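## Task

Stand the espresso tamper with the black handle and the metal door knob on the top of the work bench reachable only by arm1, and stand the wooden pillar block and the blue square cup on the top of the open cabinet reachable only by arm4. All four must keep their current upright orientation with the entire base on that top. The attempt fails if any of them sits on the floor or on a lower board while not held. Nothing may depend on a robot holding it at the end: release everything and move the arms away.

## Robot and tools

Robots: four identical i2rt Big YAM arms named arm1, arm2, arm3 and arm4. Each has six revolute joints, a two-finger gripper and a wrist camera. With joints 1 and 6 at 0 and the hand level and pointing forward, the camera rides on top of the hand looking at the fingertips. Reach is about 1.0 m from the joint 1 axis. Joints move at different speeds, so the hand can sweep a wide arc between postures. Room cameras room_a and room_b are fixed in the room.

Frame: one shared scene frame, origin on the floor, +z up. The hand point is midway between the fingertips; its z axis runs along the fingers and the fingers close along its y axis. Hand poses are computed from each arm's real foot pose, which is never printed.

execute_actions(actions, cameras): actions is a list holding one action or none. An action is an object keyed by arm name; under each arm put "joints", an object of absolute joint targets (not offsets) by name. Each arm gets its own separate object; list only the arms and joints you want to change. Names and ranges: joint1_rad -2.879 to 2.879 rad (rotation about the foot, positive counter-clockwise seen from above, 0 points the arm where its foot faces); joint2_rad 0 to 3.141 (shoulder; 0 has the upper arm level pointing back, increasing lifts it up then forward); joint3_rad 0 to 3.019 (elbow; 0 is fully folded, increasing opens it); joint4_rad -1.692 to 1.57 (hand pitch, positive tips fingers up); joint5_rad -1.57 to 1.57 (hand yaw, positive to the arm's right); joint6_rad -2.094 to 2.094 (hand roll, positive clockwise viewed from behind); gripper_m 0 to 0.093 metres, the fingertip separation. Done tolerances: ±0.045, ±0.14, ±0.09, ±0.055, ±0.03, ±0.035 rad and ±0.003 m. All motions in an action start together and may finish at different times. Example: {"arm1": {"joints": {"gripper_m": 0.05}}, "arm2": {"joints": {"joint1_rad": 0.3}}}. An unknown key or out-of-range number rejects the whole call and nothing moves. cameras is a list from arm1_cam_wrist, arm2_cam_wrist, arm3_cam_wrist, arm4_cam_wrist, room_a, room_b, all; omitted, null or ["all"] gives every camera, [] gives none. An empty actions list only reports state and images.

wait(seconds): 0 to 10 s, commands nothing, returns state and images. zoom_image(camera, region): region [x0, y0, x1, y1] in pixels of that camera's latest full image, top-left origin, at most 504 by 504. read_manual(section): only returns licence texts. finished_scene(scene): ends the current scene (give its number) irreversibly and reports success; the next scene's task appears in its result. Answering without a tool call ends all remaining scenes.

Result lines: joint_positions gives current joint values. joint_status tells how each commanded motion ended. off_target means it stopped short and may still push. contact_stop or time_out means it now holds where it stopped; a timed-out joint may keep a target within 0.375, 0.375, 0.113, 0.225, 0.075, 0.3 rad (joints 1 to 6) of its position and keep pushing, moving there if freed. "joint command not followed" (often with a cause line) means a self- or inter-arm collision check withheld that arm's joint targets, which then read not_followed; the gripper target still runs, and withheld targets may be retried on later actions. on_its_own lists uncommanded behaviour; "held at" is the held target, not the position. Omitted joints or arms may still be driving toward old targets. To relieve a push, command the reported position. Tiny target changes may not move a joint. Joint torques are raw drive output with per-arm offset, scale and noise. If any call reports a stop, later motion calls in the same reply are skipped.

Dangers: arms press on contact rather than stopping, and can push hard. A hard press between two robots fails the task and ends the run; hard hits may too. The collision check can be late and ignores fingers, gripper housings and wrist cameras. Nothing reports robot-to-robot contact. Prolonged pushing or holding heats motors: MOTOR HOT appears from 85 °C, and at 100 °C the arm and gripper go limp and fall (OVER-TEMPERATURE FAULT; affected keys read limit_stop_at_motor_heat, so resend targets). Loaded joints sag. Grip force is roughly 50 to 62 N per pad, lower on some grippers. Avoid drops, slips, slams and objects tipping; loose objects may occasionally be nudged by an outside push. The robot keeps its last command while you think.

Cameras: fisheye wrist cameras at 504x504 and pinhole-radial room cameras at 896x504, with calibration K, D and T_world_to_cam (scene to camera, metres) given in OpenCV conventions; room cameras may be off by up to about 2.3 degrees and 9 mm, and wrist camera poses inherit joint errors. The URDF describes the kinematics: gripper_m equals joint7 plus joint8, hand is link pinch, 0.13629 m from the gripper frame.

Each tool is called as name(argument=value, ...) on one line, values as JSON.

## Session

execute_actions(actions=[])

Scene clock: 0.00 s.
Joint torques (N m, as the arm reports them, + toward a larger angle): no reading
Motor temperatures (°C, as the motors report them): arm1=[28 38 38 26 26 28] | arm2=[25 45 36 27 27 29] | arm3=[27 42 38 26 27 28] | arm4=[26 41 39 27 25 30]
arm1.joint_positions: joint1_rad=-0.041 joint2_rad=+0.515 joint3_rad=+1.563 joint4_rad=-1.225 joint5_rad=+0.055 joint6_rad=-0.445 gripper_m=+0.094
arm1.joint_status: not commanded
arm1.hand: x=+0.9783 y=+1.5363 z=+1.5260 quat_wxyz=(-0.319, +0.769, -0.046, -0.552) (m; scene frame)
arm2.joint_positions: joint1_rad=-0.656 joint2_rad=+0.363 joint3_rad=+1.651 joint4_rad=-1.495 joint5_rad=-0.132 joint6_rad=-0.550 gripper_m=+0.094
arm2.joint_status: not commanded
arm2.hand: x=+0.4496 y=+0.3904 z=+1.5472 quat_wxyz=(-0.498, +0.717, -0.289, -0.393) (m; scene frame)
arm3.joint_positions: joint1_rad=+0.897 joint2_rad=+0.321 joint3_rad=+1.323 joint4_rad=-1.179 joint5_rad=+0.082 joint6_rad=+0.702 gripper_m=+0.094
arm3.joint_status: not commanded
arm3.hand: x=-0.4788 y=-0.2783 z=+1.4919 quat_wxyz=(-0.585, -0.199, -0.741, -0.265) (m; scene frame)
arm4.joint_positions: joint1_rad=-0.233 joint2_rad=+0.619 joint3_rad=+1.711 joint4_rad=-1.612 joint5_rad=-0.035 joint6_rad=+0.098 gripper_m=+0.094
arm4.joint_status: not commanded
arm4.hand: x=-0.8637 y=-1.5761 z=+1.4906 quat_wxyz=(-0.496, -0.265, -0.820, +0.103) (m; scene frame)
pictures: arm1_cam_wrist, arm2_cam_wrist, arm3_cam_wrist, arm4_cam_wrist, room_a, room_b
camera_calibration (this result's frames):
arm1_cam_wrist: T_world_to_cam=[[0.427517, 0.790523, 0.438524, -2.29847], [0.787298, -0.087181, -0.610378, 0.297277], [-0.444286, 0.606196, -0.659648, 0.630535], [0, 0, 0, 1]] pos_world=[1.02873, 1.46068, 1.60532]
arm2_cam_wrist: T_world_to_cam=[[0.812493, 0.336234, 0.476238, -1.2312], [0.578432, -0.566702, -0.58674, 0.877226], [0.0726032, 0.752194, -0.65493, 0.814129], [0, 0, 0, 1]] pos_world=[0.433819, 0.298715, 1.63425]
arm3_cam_wrist: T_world_to_cam=[[0.0164908, -0.766186, -0.642408, 0.752223], [-0.760599, 0.407431, -0.505459, 0.509277], [0.649012, 0.49695, -0.576042, 1.43224], [0, 0, 0, 1]] pos_world=[-0.554592, -0.342906, 1.56568]
arm4_cam_wrist: T_world_to_cam=[[-0.548037, -0.832604, -0.0801598, -1.66976], [-0.74275, 0.528476, -0.411138, 0.80562], [0.384678, -0.16578, -0.908042, 1.55085], [0, 0, 0, 1]] pos_world=[-0.91329, -1.5589, 1.60561]
Images, in order (width x height): arm1_cam_wrist 504x504, arm2_cam_wrist 504x504, arm3_cam_wrist 504x504, arm4_cam_wrist 504x504, room_a 896x504, room_b 896x504.

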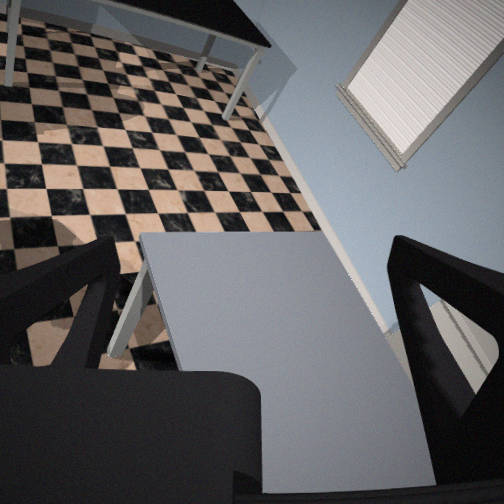

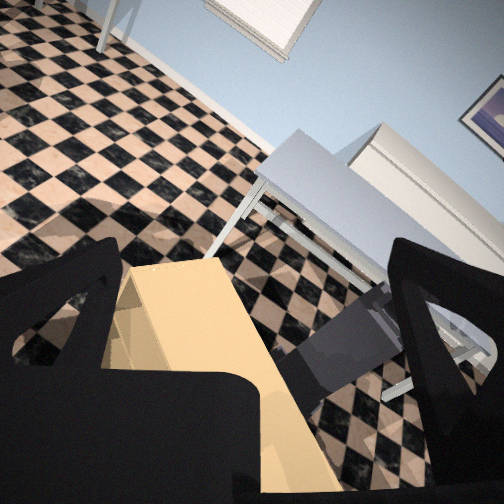

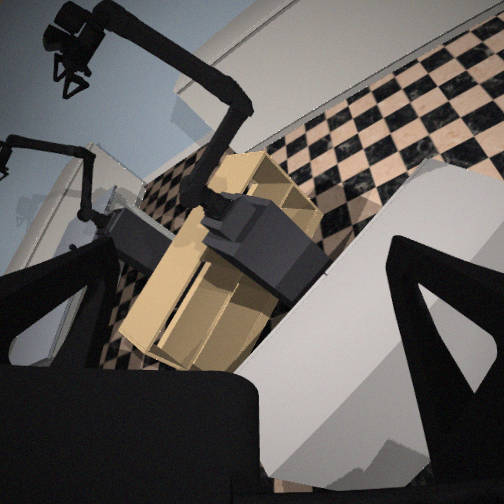

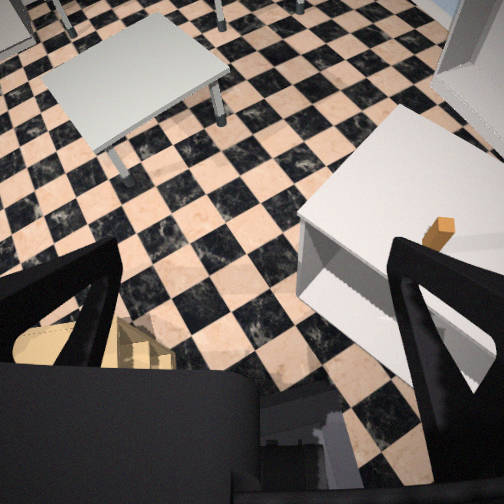

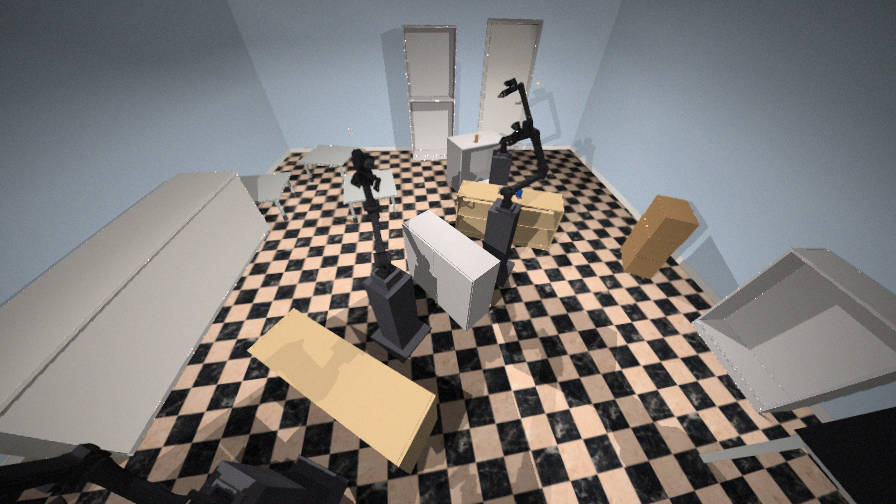

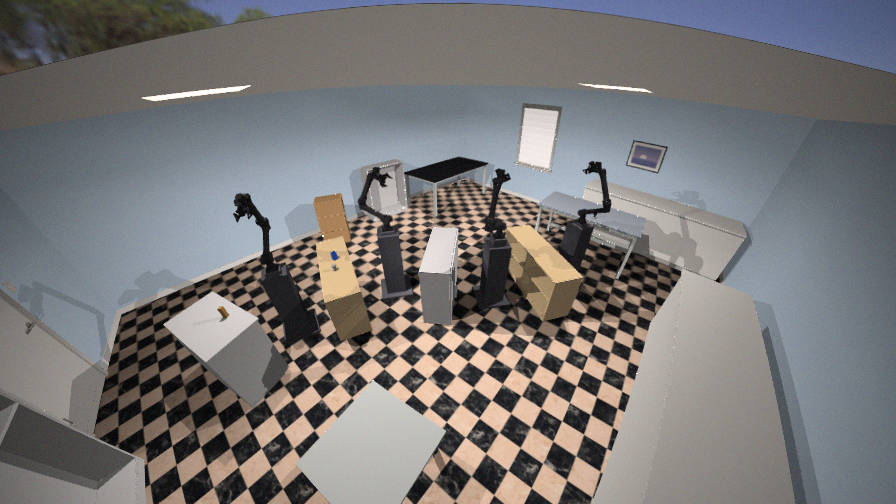

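zoom_image(camera="room_b", region=[500, 170, 660, 330])

zoom_image(camera="room_b", region=[290, 215, 480, 345])

zoom_image(camera="room_a", region=[430, 110, 590, 260])

zoom_image(camera="room_b", region=[150, 270, 310, 420])

Region (500, 170, 660, 330) of room_b's 896x504 image, scaled by 3.150, with more detail than that image has.

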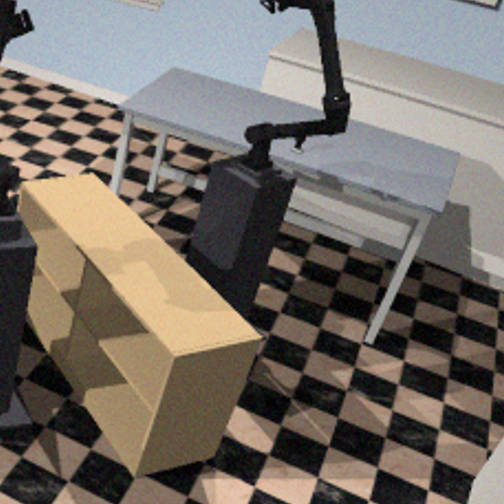

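Region (290, 215, 480, 345) of room_b's 896x504 image, scaled by 2.653, with more detail than that image has; it fills the top 345 rows of this view, and the rest is white.

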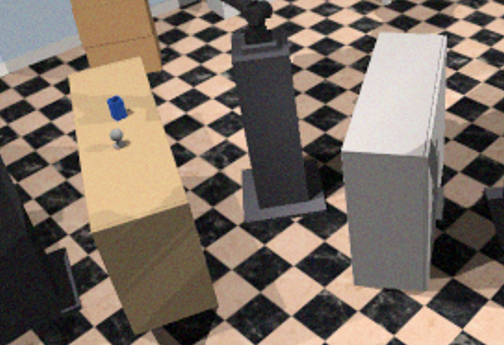

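Region (430, 110, 590, 260) of room_a's 896x504 image, scaled by 3.150, with more detail than that image has; it fills the top 472 rows of this view, and the rest is white.

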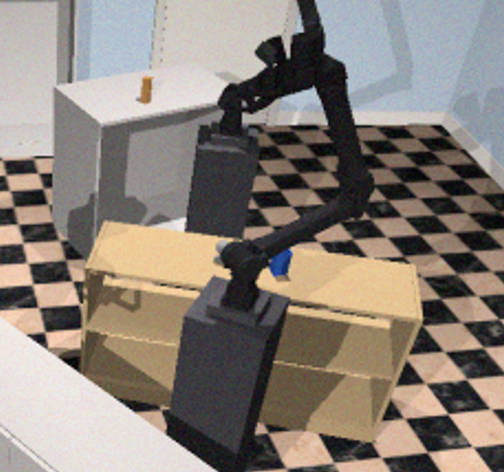

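Region (150, 270, 310, 420) of room_b's 896x504 image, scaled by 3.150, with more detail than that image has; it fills the top 472 rows of this view, and the rest is white.

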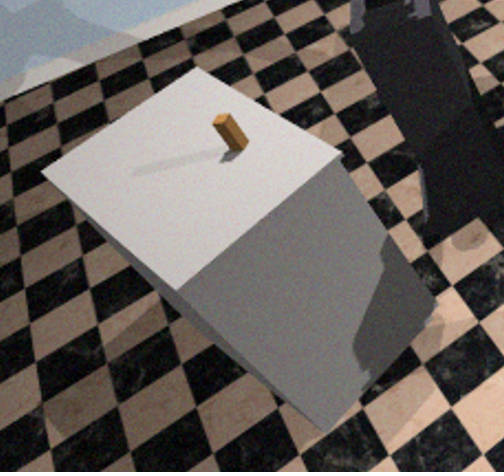

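execute_actions(actions=[{"arm3": {"joints": {"joint1_rad": -1.213, "joint2_rad": 2.51, "joint3_rad": 2.12, "joint4_rad": -1.15, "joint5_rad": 0.0, "joint6_rad": 0.0}}, "arm4": {"joints": {"joint1_rad": 1.91, "joint2_rad": 1.1, "joint3_rad": 0.55, "joint4_rad": -1.02, "joint5_rad": 0.0, "joint6_rad": 0.0}}, "arm2": {"joints": {"joint1_rad": 0.7, "joint2_rad": 2.12, "joint3_rad": 1.67, "joint4_rad": -1.095, "joint5_rad": 0.0, "joint6_rad": 0.0}}, "arm1": {"joints": {"joint1_rad": -0.39, "joint2_rad": 1.55, "joint3_rad": 1.1, "joint4_rad": -0.75, "joint5_rad": 0.0, "joint6_rad": 0.0}}}])

Scene clock: 122.60 s.
Joint torques (N m, as the arm reports them, + toward a larger angle): arm1=[  0.24 -13.71  10.76   1.82   0.06   0.03] | arm2=[ -1.73 -22.32  10.73   0.13   0.08   0.04] | arm3=[ -2.02 -28.49  11.6    0.02  -0.13  -0.1 ] | arm4=[ 1.42 -3.34  6.79  0.58  0.   -0.21]
Motor temperatures (°C, as the motors report them): arm1=[28 35 43 27 26 28] | arm2=[25 44 37 27 27 29] | arm3=[27 40 42 26 27 28] | arm4=[26 38 42 28 25 30]
arm1.joint_positions: joint1_rad=-0.389 joint2_rad=+1.545 joint3_rad=+1.070 joint4_rad=-0.764 joint5_rad=+0.002 joint6_rad=-0.013 gripper_m=+0.094
arm1.joint_status: all done
arm1.hand: x=+0.7991 y=+1.8323 z=+0.9627 quat_wxyz=(-0.075, +0.898, -0.411, -0.141) (m; scene frame)
arm2.joint_positions: joint1_rad=+0.709 joint2_rad=+2.115 joint3_rad=+1.665 joint4_rad=-1.097 joint5_rad=-0.001 joint6_rad=-0.008 gripper_m=+0.094
arm2.joint_status: all done
arm2.hand: x=-0.1505 y=+0.3969 z=+0.9120 quat_wxyz=(-0.003, +1.000, -0.024, -0.014) (m; scene frame)
arm3.joint_positions: joint1_rad=-1.204 joint2_rad=+2.504 joint3_rad=+2.101 joint4_rad=-1.144 joint5_rad=+0.001 joint6_rad=+0.013 gripper_m=+0.094
arm3.joint_status: all done
arm3.hand: x=-0.8127 y=-0.9908 z=+0.8047 quat_wxyz=(-0.006, -0.803, -0.595, +0.010) (m; scene frame)
arm4.joint_positions: joint1_rad=+1.902 joint2_rad=+1.110 joint3_rad=+0.547 joint4_rad=-1.030 joint5_rad=-0.002 joint6_rad=+0.010 gripper_m=+0.094
arm4.joint_status: all done
arm4.hand: x=-0.9871 y=-1.2818 z=+0.9139 quat_wxyz=(+0.011, +0.708, -0.706, +0.014) (m; scene frame)
pictures: arm1_cam_wrist, arm2_cam_wrist, arm3_cam_wrist, arm4_cam_wrist, room_a, room_b
camera_calibration (this result's frames):
arm1_cam_wrist: T_world_to_cam=[[0.76127, 0.648029, 0.0229462, -1.8144], [0.615243, -0.733026, 0.290084, 0.574349], [0.204803, -0.206715, -0.956726, 1.25673], [0, 0, 0, 1]] pos_world=[0.770503, 1.85658, 1.07737]
arm2_cam_wrist: T_world_to_cam=[[0.0618482, 0.998068, 0.00583982, -0.389939], [0.830089, -0.0546859, 0.554943, -0.351327], [0.554191, -0.0294747, -0.831868, 0.980893], [0, 0, 0, 1]] pos_world=[-0.227852, 0.398885, 1.01322]
arm3_cam_wrist: T_world_to_cam=[[-0.94999, 0.312238, -0.00510305, -0.459508], [0.254909, 0.7848, 0.564899, 0.536101], [0.180388, 0.535347, -0.825145, 1.46488], [0, 0, 0, 1]] pos_world=[-0.837431, -1.06148, 0.90355]
arm4_cam_wrist: T_world_to_cam=[[0.999718, 0.00943024, 0.0217945, 0.975341], [-0.00611364, -0.784629, 0.619935, -1.57697], [0.0229467, -0.619894, -0.78435, 0.0712789], [0, 0, 0, 1]] pos_world=[-0.986342, -1.20235, 1.01227]
Images, in order (width x height): arm1_cam_wrist 504x504, arm2_cam_wrist 504x504, arm3_cam_wrist 504x504, arm4_cam_wrist 504x504, room_a 896x504, room_b 896x504.

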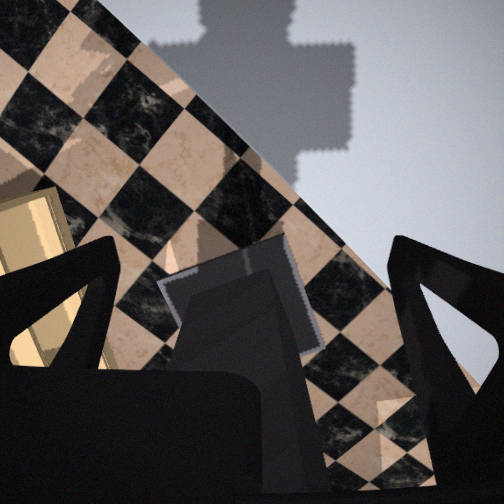

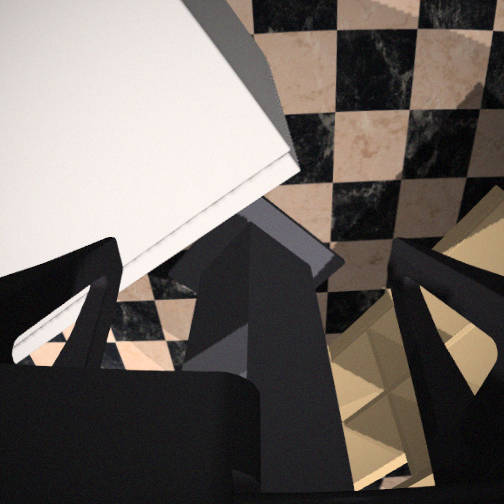

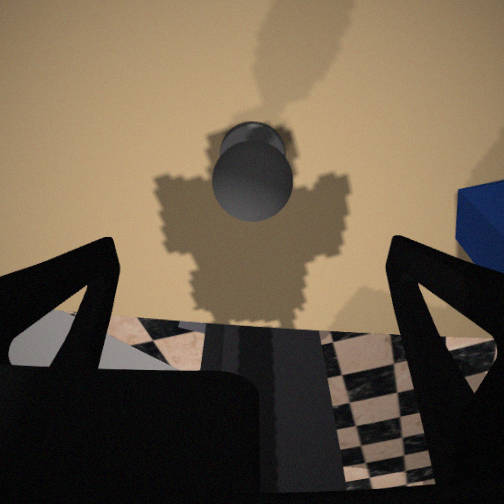

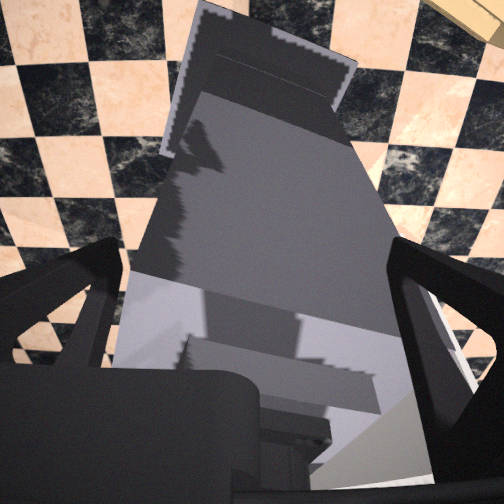

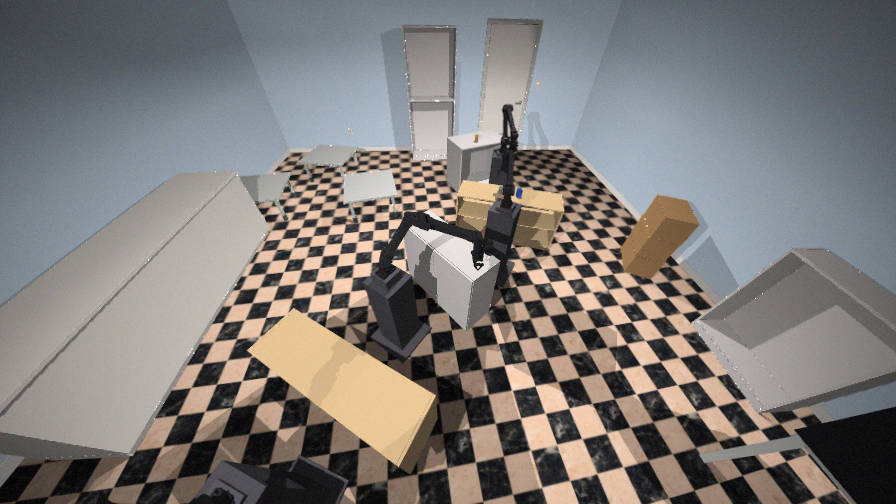

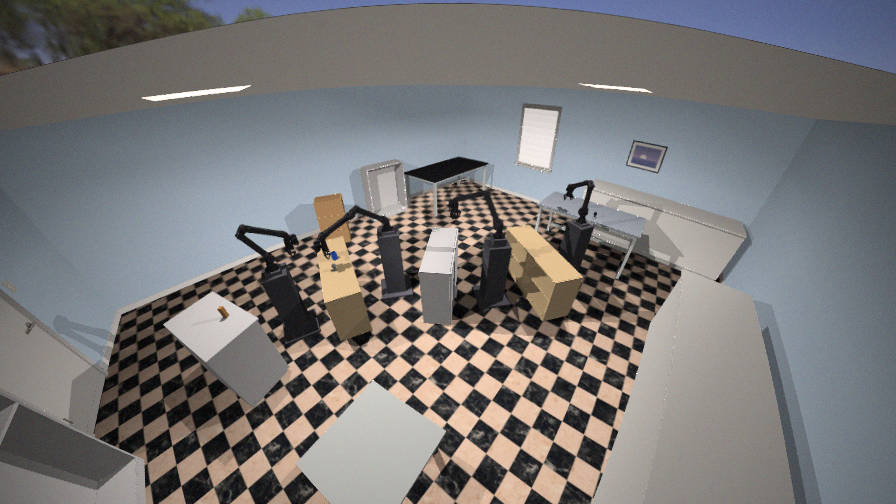

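execute_actions(actions=[])

Scene clock: 144.87 s.
Joint torques (N m, as the arm reports them, + toward a larger angle): arm1=[  0.16 -13.48  10.78   1.83   0.06   0.03] | arm2=[ -1.8  -22.1   10.79   0.13   0.09   0.03] | arm3=[ -2.25 -28.25  11.62   0.03  -0.13  -0.09] | arm4=[ 1.23 -3.38  6.73  0.58  0.   -0.21]
Motor temperatures (°C, as the motors report them): arm1=[28 37 47 26 26 28] | arm2=[25 49 40 27 27 29] | arm3=[27 48 45 26 27 28] | arm4=[26 37 43 28 25 30]
arm1.joint_positions: joint1_rad=-0.389 joint2_rad=+1.545 joint3_rad=+1.070 joint4_rad=-0.764 joint5_rad=+0.002 joint6_rad=-0.013 gripper_m=+0.094
arm1.joint_status: all done
arm1.hand: x=+0.7991 y=+1.8323 z=+0.9627 quat_wxyz=(-0.075, +0.898, -0.411, -0.141) (m; scene frame)
arm2.joint_positions: joint1_rad=+0.709 joint2_rad=+2.115 joint3_rad=+1.665 joint4_rad=-1.097 joint5_rad=-0.001 joint6_rad=-0.008 gripper_m=+0.094
arm2.joint_status: all done
arm2.hand: x=-0.1505 y=+0.3969 z=+0.9120 quat_wxyz=(-0.003, +1.000, -0.024, -0.014) (m; scene frame)
arm3.joint_positions: joint1_rad=-1.204 joint2_rad=+2.504 joint3_rad=+2.101 joint4_rad=-1.144 joint5_rad=+0.001 joint6_rad=+0.013 gripper_m=+0.094
arm3.joint_status: all done
arm3.hand: x=-0.8127 y=-0.9908 z=+0.8047 quat_wxyz=(-0.006, -0.803, -0.595, +0.010) (m; scene frame)
arm4.joint_positions: joint1_rad=+1.902 joint2_rad=+1.110 joint3_rad=+0.547 joint4_rad=-1.030 joint5_rad=-0.002 joint6_rad=+0.010 gripper_m=+0.094
arm4.joint_status: all done
arm4.hand: x=-0.9871 y=-1.2818 z=+0.9139 quat_wxyz=(+0.011, +0.708, -0.706, +0.014) (m; scene frame)
pictures: arm1_cam_wrist, arm2_cam_wrist, arm3_cam_wrist, arm4_cam_wrist, room_a, room_b
camera_calibration (this result's frames):
arm1_cam_wrist: T_world_to_cam=[[0.76127, 0.648029, 0.0229462, -1.8144], [0.615243, -0.733026, 0.290084, 0.574349], [0.204803, -0.206715, -0.956726, 1.25673], [0, 0, 0, 1]] pos_world=[0.770503, 1.85658, 1.07737]
arm2_cam_wrist: T_world_to_cam=[[0.0618482, 0.998068, 0.00583982, -0.389939], [0.830089, -0.0546859, 0.554943, -0.351327], [0.554191, -0.0294747, -0.831868, 0.980893], [0, 0, 0, 1]] pos_world=[-0.227852, 0.398885, 1.01322]
arm3_cam_wrist: T_world_to_cam=[[-0.94999, 0.312238, -0.00510305, -0.459508], [0.254909, 0.7848, 0.564899, 0.536101], [0.180388, 0.535347, -0.825145, 1.46488], [0, 0, 0, 1]] pos_world=[-0.837431, -1.06148, 0.90355]
arm4_cam_wrist: T_world_to_cam=[[0.999718, 0.00943024, 0.0217945, 0.975341], [-0.00611364, -0.784629, 0.619935, -1.57697], [0.0229467, -0.619894, -0.78435, 0.0712789], [0, 0, 0, 1]] pos_world=[-0.986342, -1.20235, 1.01227]
Images, in order (width x height): arm1_cam_wrist 504x504, arm2_cam_wrist 504x504, arm3_cam_wrist 504x504, arm4_cam_wrist 504x504, room_a 896x504, room_b 896x504.

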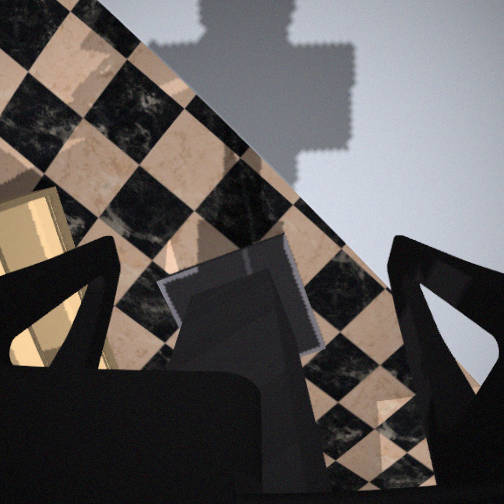

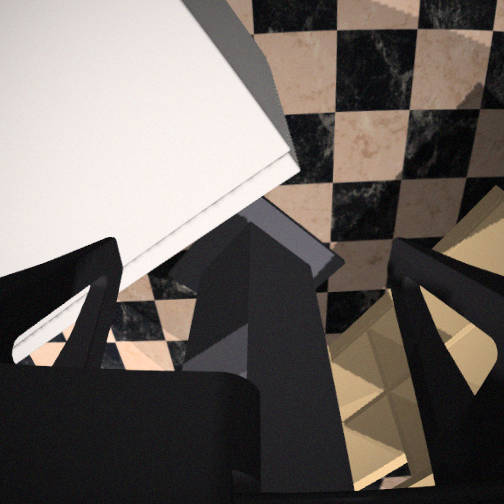

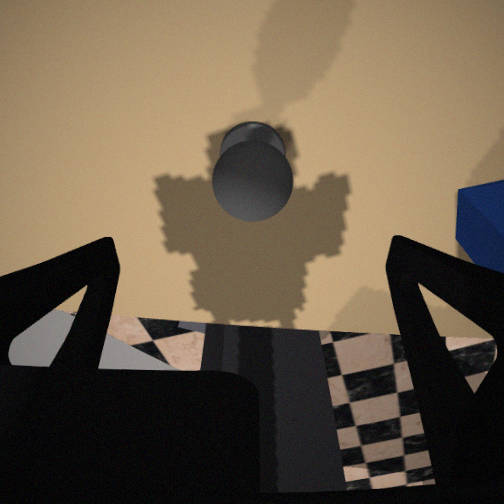

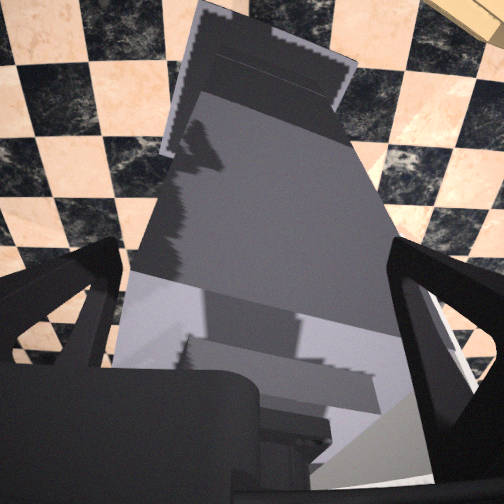

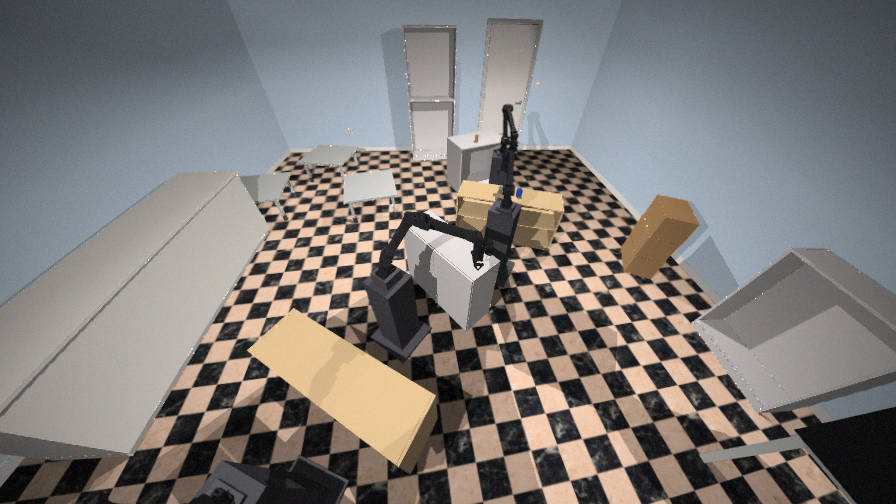

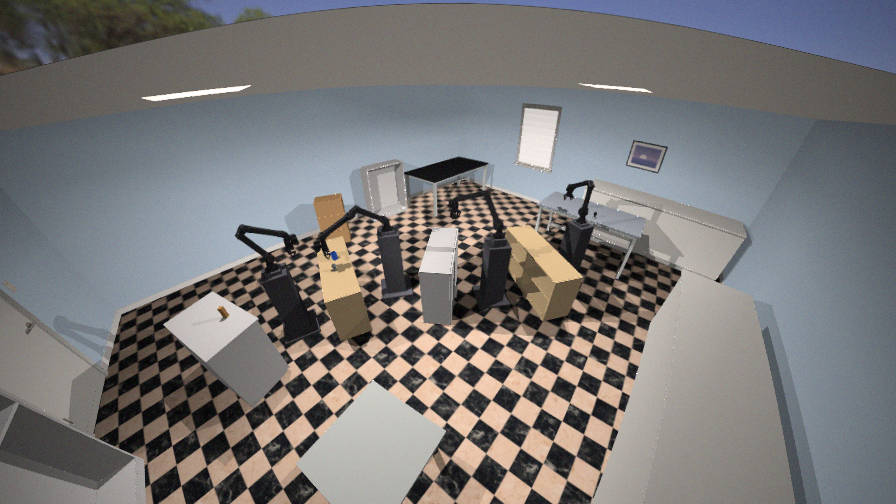

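execute_actions(actions=[{"arm3": {"joints": {"joint2_rad": 2.680, "joint3_rad": 2.018, "joint4_rad": -0.882}}}], cameras=["arm3_cam_wrist"])

Scene clock: 172.80 s.
Joint torques (N m, as the arm reports them, + toward a larger angle): arm1=[  0.28 -13.53  10.78   1.81   0.05   0.03] | arm2=[ -1.77 -22.2   10.75   0.11   0.08   0.01] | arm3=[ -2.13 -27.25  10.28   0.73  -0.12  -0.1 ] | arm4=[ 1.29 -3.49  6.74  0.59  0.   -0.23]
Motor temperatures (°C, as the motors report them): arm1=[28 37 48 26 26 28] | arm2=[25 51 41 27 27 29] | arm3=[27 51 46 26 27 28] | arm4=[26 37 43 28 25 30]
arm1.joint_positions: joint1_rad=-0.389 joint2_rad=+1.545 joint3_rad=+1.070 joint4_rad=-0.764 joint5_rad=+0.002 joint6_rad=-0.013 gripper_m=+0.094
arm1.joint_status: not commanded
arm1.hand: x=+0.7991 y=+1.8323 z=+0.9627 quat_wxyz=(-0.075, +0.898, -0.411, -0.141) (m; scene frame)
arm2.joint_positions: joint1_rad=+0.709 joint2_rad=+2.115 joint3_rad=+1.665 joint4_rad=-1.097 joint5_rad=-0.001 joint6_rad=-0.008 gripper_m=+0.094
arm2.joint_status: not commanded
arm2.hand: x=-0.1505 y=+0.3969 z=+0.9120 quat_wxyz=(-0.003, +1.000, -0.024, -0.014) (m; scene frame)
arm3.joint_positions: joint1_rad=-1.204 joint2_rad=+2.672 joint3_rad=+1.998 joint4_rad=-0.895 joint5_rad=+0.001 joint6_rad=+0.013 gripper_m=+0.094
arm3.joint_status: all done
arm3.hand: x=-0.8032 y=-0.9574 z=+0.6561 quat_wxyz=(+0.000, -0.803, -0.595, +0.001) (m; scene frame)
arm4.joint_positions: joint1_rad=+1.902 joint2_rad=+1.110 joint3_rad=+0.547 joint4_rad=-1.030 joint5_rad=-0.002 joint6_rad=+0.010 gripper_m=+0.094
arm4.joint_status: not commanded
arm4.hand: x=-0.9871 y=-1.2818 z=+0.9139 quat_wxyz=(+0.011, +0.708, -0.706, +0.014) (m; scene frame)
pictures: arm3_cam_wrist
camera_calibration (this result's frames):
arm3_cam_wrist: T_world_to_cam=[[-0.949955, 0.312357, -0.00432114, -0.461959], [0.251317, 0.772387, 0.583317, 0.56455], [0.18554, 0.553039, -0.812233, 1.33527], [0, 0, 0, 1]] pos_world=[-0.828467, -1.03021, 0.753239]
Images, in order (width x height): arm3_cam_wrist 504x504.

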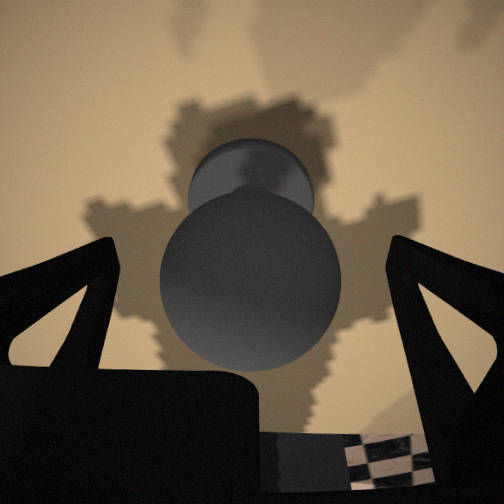

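execute_actions(actions=[{"arm3": {"joints": {"gripper_m": 0.035}}}], cameras=["arm3_cam_wrist"])

Scene clock: 181.53 s.
Joint torques (N m, as the arm reports them, + toward a larger angle): arm1=[  0.35 -13.46  10.79   1.82   0.05   0.02] | arm2=[ -1.65 -22.17  10.79   0.15   0.08   0.02] | arm3=[ -2.02 -27.53  10.25   0.74  -0.09  -0.1 ] | arm4=[ 1.43 -3.31  6.78  0.62 -0.01 -0.21]
Motor temperatures (°C, as the motors report them): arm1=[28 37 48 26 26 28] | arm2=[25 51 42 27 27 29] | arm3=[27 51 45 26 27 28] | arm4=[26 36 43 28 25 30]
arm1.joint_positions: joint1_rad=-0.389 joint2_rad=+1.545 joint3_rad=+1.070 joint4_rad=-0.764 joint5_rad=+0.002 joint6_rad=-0.013 gripper_m=+0.094
arm1.joint_status: not commanded
arm1.hand: x=+0.7991 y=+1.8323 z=+0.9627 quat_wxyz=(-0.075, +0.898, -0.411, -0.141) (m; scene frame)
arm2.joint_positions: joint1_rad=+0.709 joint2_rad=+2.115 joint3_rad=+1.665 joint4_rad=-1.097 joint5_rad=-0.001 joint6_rad=-0.008 gripper_m=+0.094
arm2.joint_status: not commanded
arm2.hand: x=-0.1505 y=+0.3969 z=+0.9120 quat_wxyz=(-0.003, +1.000, -0.024, -0.014) (m; scene frame)
arm3.joint_positions: joint1_rad=-1.204 joint2_rad=+2.672 joint3_rad=+1.998 joint4_rad=-0.895 joint5_rad=+0.001 joint6_rad=+0.012 gripper_m=+0.053
arm3.joint_status: gripper_m off_target (ended at +0.053, target +0.035)
arm3.hand: x=-0.8031 y=-0.9575 z=+0.6561 quat_wxyz=(+0.000, -0.803, -0.595, +0.001) (m; scene frame)
arm4.joint_positions: joint1_rad=+1.902 joint2_rad=+1.110 joint3_rad=+0.547 joint4_rad=-1.030 joint5_rad=-0.002 joint6_rad=+0.010 gripper_m=+0.094
arm4.joint_status: not commanded
arm4.hand: x=-0.9871 y=-1.2817 z=+0.9139 quat_wxyz=(+0.011, +0.708, -0.706, +0.013) (m; scene frame)
pictures: arm3_cam_wrist
camera_calibration (this result's frames):
arm3_cam_wrist: T_world_to_cam=[[-0.950073, 0.311991, -0.00471487, -0.462077], [0.25087, 0.772758, 0.583017, 0.564817], [0.18554, 0.552726, -0.812446, 1.33516], [0, 0, 0, 1]] pos_world=[-0.828427, -1.03028, 0.753267]
Images, in order (width x height): arm3_cam_wrist 504x504.

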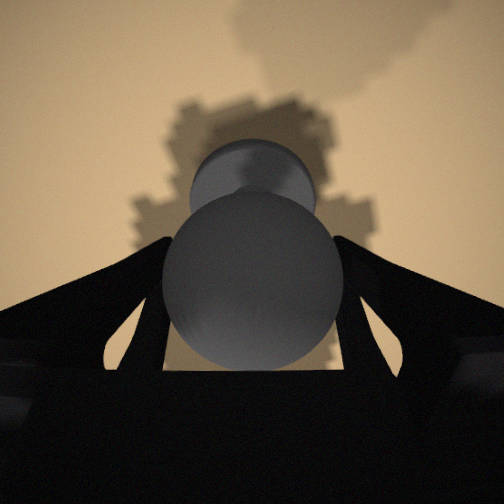

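execute_actions(actions=[{"arm3": {"joints": {"joint1_rad": 1.196, "joint2_rad": 2.270, "joint3_rad": 1.825, "joint4_rad": -1.105, "joint6_rad": 1.57}}, "arm4": {"joints": {"joint1_rad": 1.915, "joint2_rad": 2.270, "joint3_rad": 1.805, "joint4_rad": -1.070}}, "arm1": {"joints": {"joint2_rad": 2.155, "joint3_rad": 1.875, "joint4_rad": -1.250}}}], cameras=["arm1_cam_wrist", "arm3_cam_wrist", "arm4_cam_wrist", "room_b"])

Scene clock: 232.77 s.
Joint torques (N m, as the arm reports them, + toward a larger angle): arm1=[  0.14 -25.17  11.7    0.32   0.05   0.03] | arm2=[ -1.72 -22.02  10.73   0.13   0.09   0.03] | arm3=[ -1.9  -26.98   9.65  -0.3    0.09   0.13] | arm4=[  1.61 -19.02  10.08   0.2    0.    -0.21]
Motor temperatures (°C, as the motors report them): arm1=[28 37 50 26 26 28] | arm2=[25 53 42 27 27 29] | arm3=[27 54 45 26 27 28] | arm4=[26 36 44 28 25 30]
arm1.joint_positions: joint1_rad=-0.389 joint2_rad=+2.171 joint3_rad=+1.831 joint4_rad=-1.243 joint5_rad=+0.002 joint6_rad=-0.013 gripper_m=+0.094
arm1.joint_status: all done
arm1.hand: x=+0.7043 y=+1.9470 z=+0.8896 quat_wxyz=(-0.002, +0.909, -0.417, +0.013) (m; scene frame)
arm2.joint_positions: joint1_rad=+0.709 joint2_rad=+2.115 joint3_rad=+1.665 joint4_rad=-1.097 joint5_rad=-0.001 joint6_rad=-0.008 gripper_m=+0.094
arm2.joint_status: not commanded
arm2.hand: x=-0.1505 y=+0.3969 z=+0.9120 quat_wxyz=(-0.003, +1.000, -0.024, -0.014) (m; scene frame)
arm3.joint_positions: joint1_rad=+1.200 joint2_rad=+2.276 joint3_rad=+1.823 joint4_rad=-1.092 joint5_rad=-0.002 joint6_rad=+1.557 gripper_m=+0.053
arm3.joint_status: all done
arm3.hand: x=-0.0398 y=+0.0532 z=+0.8604 quat_wxyz=(-0.005, -0.483, -0.876, -0.012) (m; scene frame)
arm4.joint_positions: joint1_rad=+1.902 joint2_rad=+2.281 joint3_rad=+1.764 joint4_rad=-1.069 joint5_rad=-0.002 joint6_rad=+0.010 gripper_m=+0.094
arm4.joint_status: all done
arm4.hand: x=-0.9919 y=-0.8663 z=+0.7969 quat_wxyz=(+0.008, +0.708, -0.706, +0.011) (m; scene frame)
pictures: arm1_cam_wrist, arm3_cam_wrist, arm4_cam_wrist, room_b
camera_calibration (this result's frames):
arm1_cam_wrist: T_world_to_cam=[[0.75951, 0.650195, 0.0197817, -1.81501], [0.513848, -0.618332, 0.594665, 0.315136], [0.39888, -0.441489, -0.80373, 1.41418], [0, 0, 0, 1]] pos_world=[0.652499, 1.99931, 0.985124]
arm3_cam_wrist: T_world_to_cam=[[-0.85658, -0.515046, -0.0316027, 0.0196161], [-0.43307, 0.684243, 0.586739, -0.552494], [-0.280573, 0.516275, -0.809159, 0.781398], [0, 0, 0, 1]] pos_world=[-0.00322643, -0.0152725, 0.957065]
arm4_cam_wrist: T_world_to_cam=[[0.99972, 0.00931042, 0.0217684, 0.978664], [-0.0060257, -0.789102, 0.614233, -1.17772], [0.0228962, -0.614192, -0.788824, 0.245661], [0, 0, 0, 1]] pos_world=[-0.991111, -0.78757, 0.895875]
Images, in order (width x height): arm1_cam_wrist 504x504, arm3_cam_wrist 504x504, arm4_cam_wrist 504x504, room_b 896x504.

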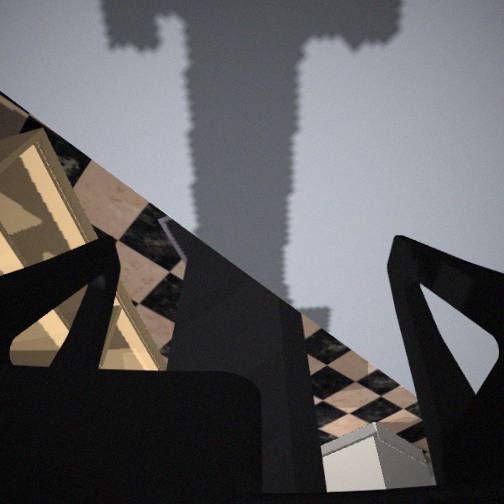

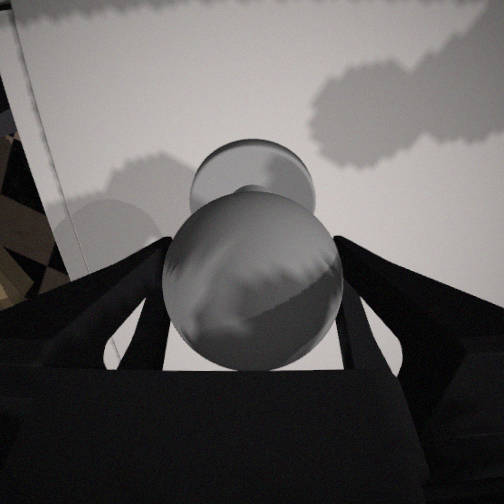

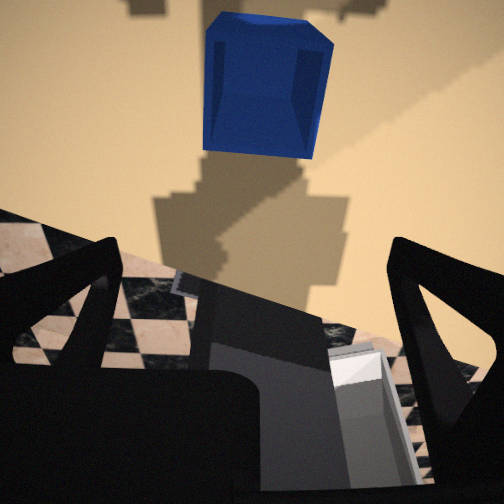

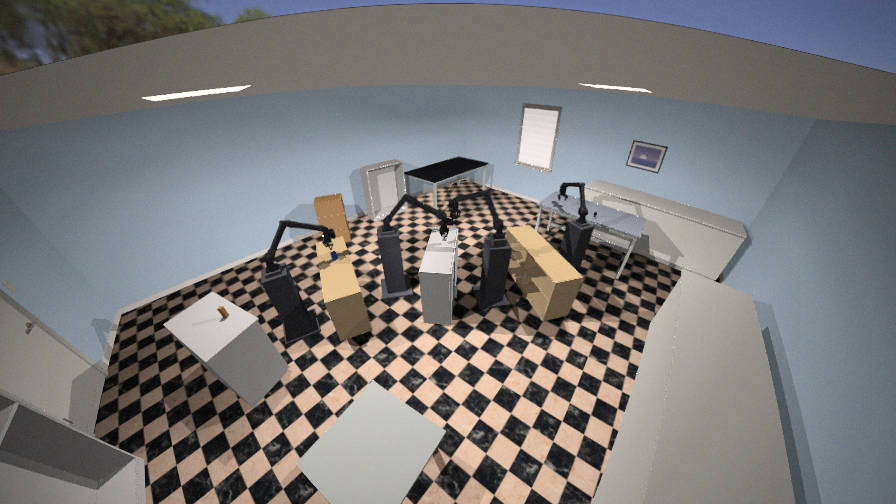

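zoom_image(camera="arm4_cam_wrist", region=[170, 0, 370, 180])

zoom_image(camera="arm1_cam_wrist", region=[0, 60, 440, 420])

Region (170, 0, 370, 180) of arm4_cam_wrist's 504x504 image, scaled by 2.520, with more detail than that image has; it fills the top 454 rows of this view, and the rest is white.

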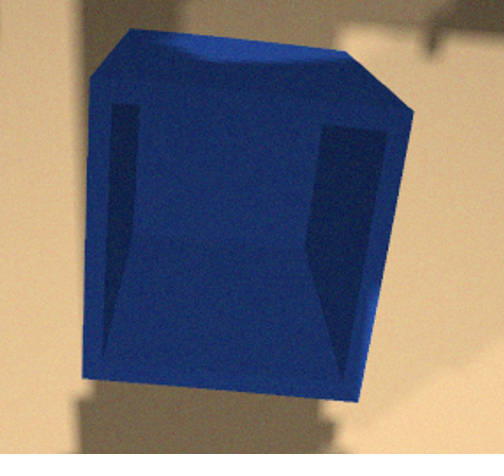

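Region (0, 60, 440, 420) of arm1_cam_wrist's 504x504 image, scaled by 1.145, with more detail than that image has; it fills the top 412 rows of this view, and the rest is white.

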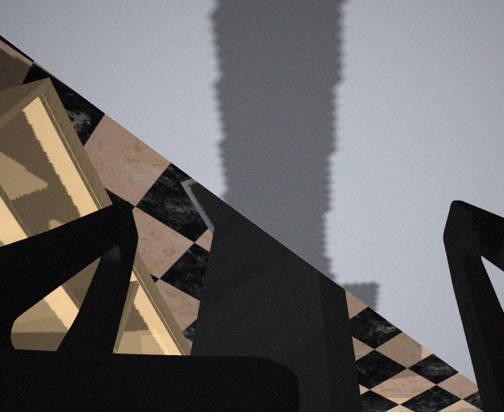

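execute_actions(actions=[{"arm3": {"joints": {"joint3_rad": 1.688, "joint4_rad": -0.955}}, "arm4": {"joints": {"joint1_rad": 1.89, "joint2_rad": 2.508, "joint3_rad": 1.920, "joint4_rad": -0.922, "joint6_rad": 0.115}}}], cameras=["arm3_cam_wrist", "arm4_cam_wrist"])

Scene clock: 283.00 s.
Joint torques (N m, as the arm reports them, + toward a larger angle): arm1=[  0.09 -25.04  11.7    0.3    0.05   0.03] | arm2=[ -1.79 -22.14  10.74   0.12   0.09   0.02] | arm3=[ -1.52 -25.2    9.82   0.69   0.12   0.13] | arm4=[ -0.17 -21.58   7.8    0.6    0.01   0.03]
Motor temperatures (°C, as the motors report them): arm1=[28 45 52 26 26 28] | arm2=[25 55 43 27 27 29] | arm3=[27 54 45 26 28 28] | arm4=[26 44 49 28 25 30]
arm1.joint_positions: joint1_rad=-0.389 joint2_rad=+2.171 joint3_rad=+1.831 joint4_rad=-1.243 joint5_rad=+0.002 joint6_rad=-0.013 gripper_m=+0.094
arm1.joint_status: not commanded
arm1.hand: x=+0.7043 y=+1.9470 z=+0.8896 quat_wxyz=(-0.002, +0.909, -0.417, +0.013) (m; scene frame)
arm2.joint_positions: joint1_rad=+0.709 joint2_rad=+2.115 joint3_rad=+1.665 joint4_rad=-1.097 joint5_rad=-0.001 joint6_rad=-0.008 gripper_m=+0.094
arm2.joint_status: not commanded
arm2.hand: x=-0.1505 y=+0.3969 z=+0.9120 quat_wxyz=(-0.003, +1.000, -0.024, -0.014) (m; scene frame)
arm3.joint_positions: joint1_rad=+1.200 joint2_rad=+2.271 joint3_rad=+1.676 joint4_rad=-0.969 joint5_rad=-0.002 joint6_rad=+1.557 gripper_m=+0.053
arm3.joint_status: all done
arm3.hand: x=-0.0677 y=+0.0362 z=+0.8152 quat_wxyz=(-0.001, -0.483, -0.876, -0.004) (m; scene frame)
arm4.joint_positions: joint1_rad=+1.902 joint2_rad=+2.535 joint3_rad=+1.901 joint4_rad=-0.930 joint5_rad=-0.002 joint6_rad=+0.103 gripper_m=+0.094
arm4.joint_status: all done
arm4.hand: x=-0.9916 y=-0.8353 z=+0.6763 quat_wxyz=(+0.001, +0.675, -0.738, +0.003) (m; scene frame)
pictures: arm3_cam_wrist, arm4_cam_wrist
camera_calibration (this result's frames):
arm3_cam_wrist: T_world_to_cam=[[-0.857121, -0.514943, -0.0132964, -0.0294511], [-0.423651, 0.690011, 0.58686, -0.526038], [-0.293025, 0.508643, -0.80958, 0.745556], [0, 0, 0, 1]] pos_world=[-0.0296331, -0.0314151, 0.911905]
arm4_cam_wrist: T_world_to_cam=[[0.99625, -0.0836314, 0.0221943, 0.899406], [-0.080321, -0.798476, 0.596644, -1.14876], [-0.0321766, -0.596189, -0.802199, 0.139028], [0, 0, 0, 1]] pos_world=[-0.983829, -0.759152, 0.776967]
Images, in order (width x height): arm3_cam_wrist 504x504, arm4_cam_wrist 504x504.

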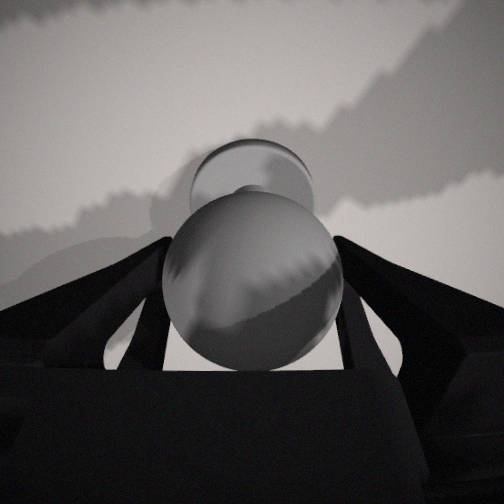

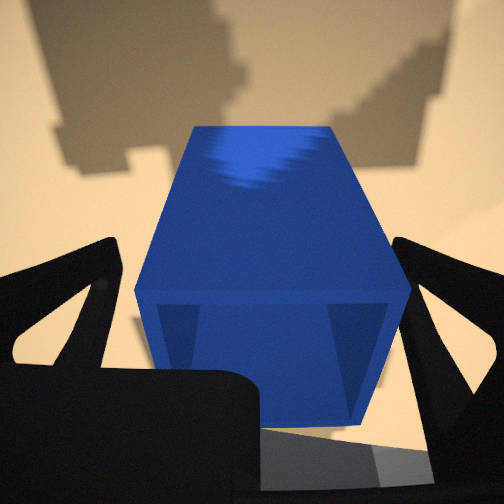

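execute_actions(actions=[{"arm3": {"joints": {"joint3_rad": 1.672, "joint4_rad": -0.943, "gripper_m": 0.093}}, "arm4": {"joints": {"gripper_m": 0.038}}}], cameras=["arm3_cam_wrist", "arm4_cam_wrist"])

Scene clock: 305.40 s.
Joint torques (N m, as the arm reports them, + toward a larger angle): arm1=[  0.13 -25.08  11.66   0.32   0.05   0.02] | arm2=[ -1.7  -22.2   10.79   0.1    0.08   0.03] | arm3=[ -1.61 -25.04   8.57   0.72   0.11   0.13] | arm4=[ -0.14 -21.69   7.77   0.57   0.     0.01]
Motor temperatures (°C, as the motors report them): arm1=[28 47 53 26 26 28] | arm2=[25 55 43 27 27 29] | arm3=[27 54 45 26 28 28] | arm4=[26 47 47 28 25 30]
arm1.joint_positions: joint1_rad=-0.389 joint2_rad=+2.171 joint3_rad=+1.831 joint4_rad=-1.243 joint5_rad=+0.002 joint6_rad=-0.013 gripper_m=+0.094
arm1.joint_status: not commanded
arm1.hand: x=+0.7043 y=+1.9470 z=+0.8896 quat_wxyz=(-0.002, +0.909, -0.417, +0.013) (m; scene frame)
arm2.joint_positions: joint1_rad=+0.709 joint2_rad=+2.115 joint3_rad=+1.665 joint4_rad=-1.097 joint5_rad=-0.001 joint6_rad=-0.008 gripper_m=+0.094
arm2.joint_status: not commanded
arm2.hand: x=-0.1505 y=+0.3969 z=+0.9120 quat_wxyz=(-0.003, +1.000, -0.024, -0.014) (m; scene frame)
arm3.joint_positions: joint1_rad=+1.200 joint2_rad=+2.271 joint3_rad=+1.674 joint4_rad=-0.957 joint5_rad=-0.002 joint6_rad=+1.558 gripper_m=+0.093
arm3.joint_status: all done
arm3.hand: x=-0.0661 y=+0.0371 z=+0.8145 quat_wxyz=(-0.003, -0.483, -0.876, -0.008) (m; scene frame)
arm4.joint_positions: joint1_rad=+1.902 joint2_rad=+2.535 joint3_rad=+1.901 joint4_rad=-0.930 joint5_rad=-0.001 joint6_rad=+0.104 gripper_m=+0.052
arm4.joint_status: gripper_m off_target (ended at +0.052, target +0.038)
arm4.hand: x=-0.9916 y=-0.8353 z=+0.6763 quat_wxyz=(+0.000, +0.674, -0.738, +0.003) (m; scene frame)
pictures: arm3_cam_wrist, arm4_cam_wrist
camera_calibration (this result's frames):
arm3_cam_wrist: T_world_to_cam=[[-0.857174, -0.514521, -0.0228302, -0.0198609], [-0.428154, 0.687251, 0.58683, -0.525799], [-0.286247, 0.51279, -0.809388, 0.745099], [0, 0, 0, 1]] pos_world=[-0.028865, -0.0309431, 0.911176]
arm4_cam_wrist: T_world_to_cam=[[0.996177, -0.0843895, 0.0225779, 0.898376], [-0.0811586, -0.79842, 0.596607, -1.14951], [-0.0323207, -0.596158, -0.802216, 0.138925], [0, 0, 0, 1]] pos_world=[-0.983744, -0.759157, 0.776971]
Images, in order (width x height): arm3_cam_wrist 504x504, arm4_cam_wrist 504x504.

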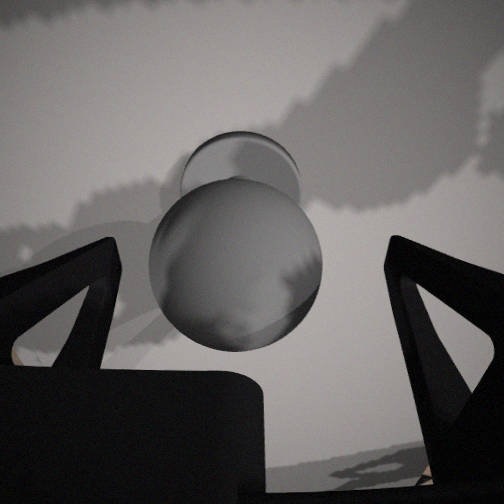

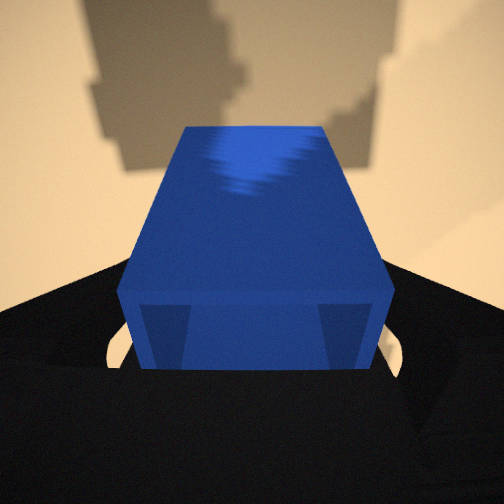

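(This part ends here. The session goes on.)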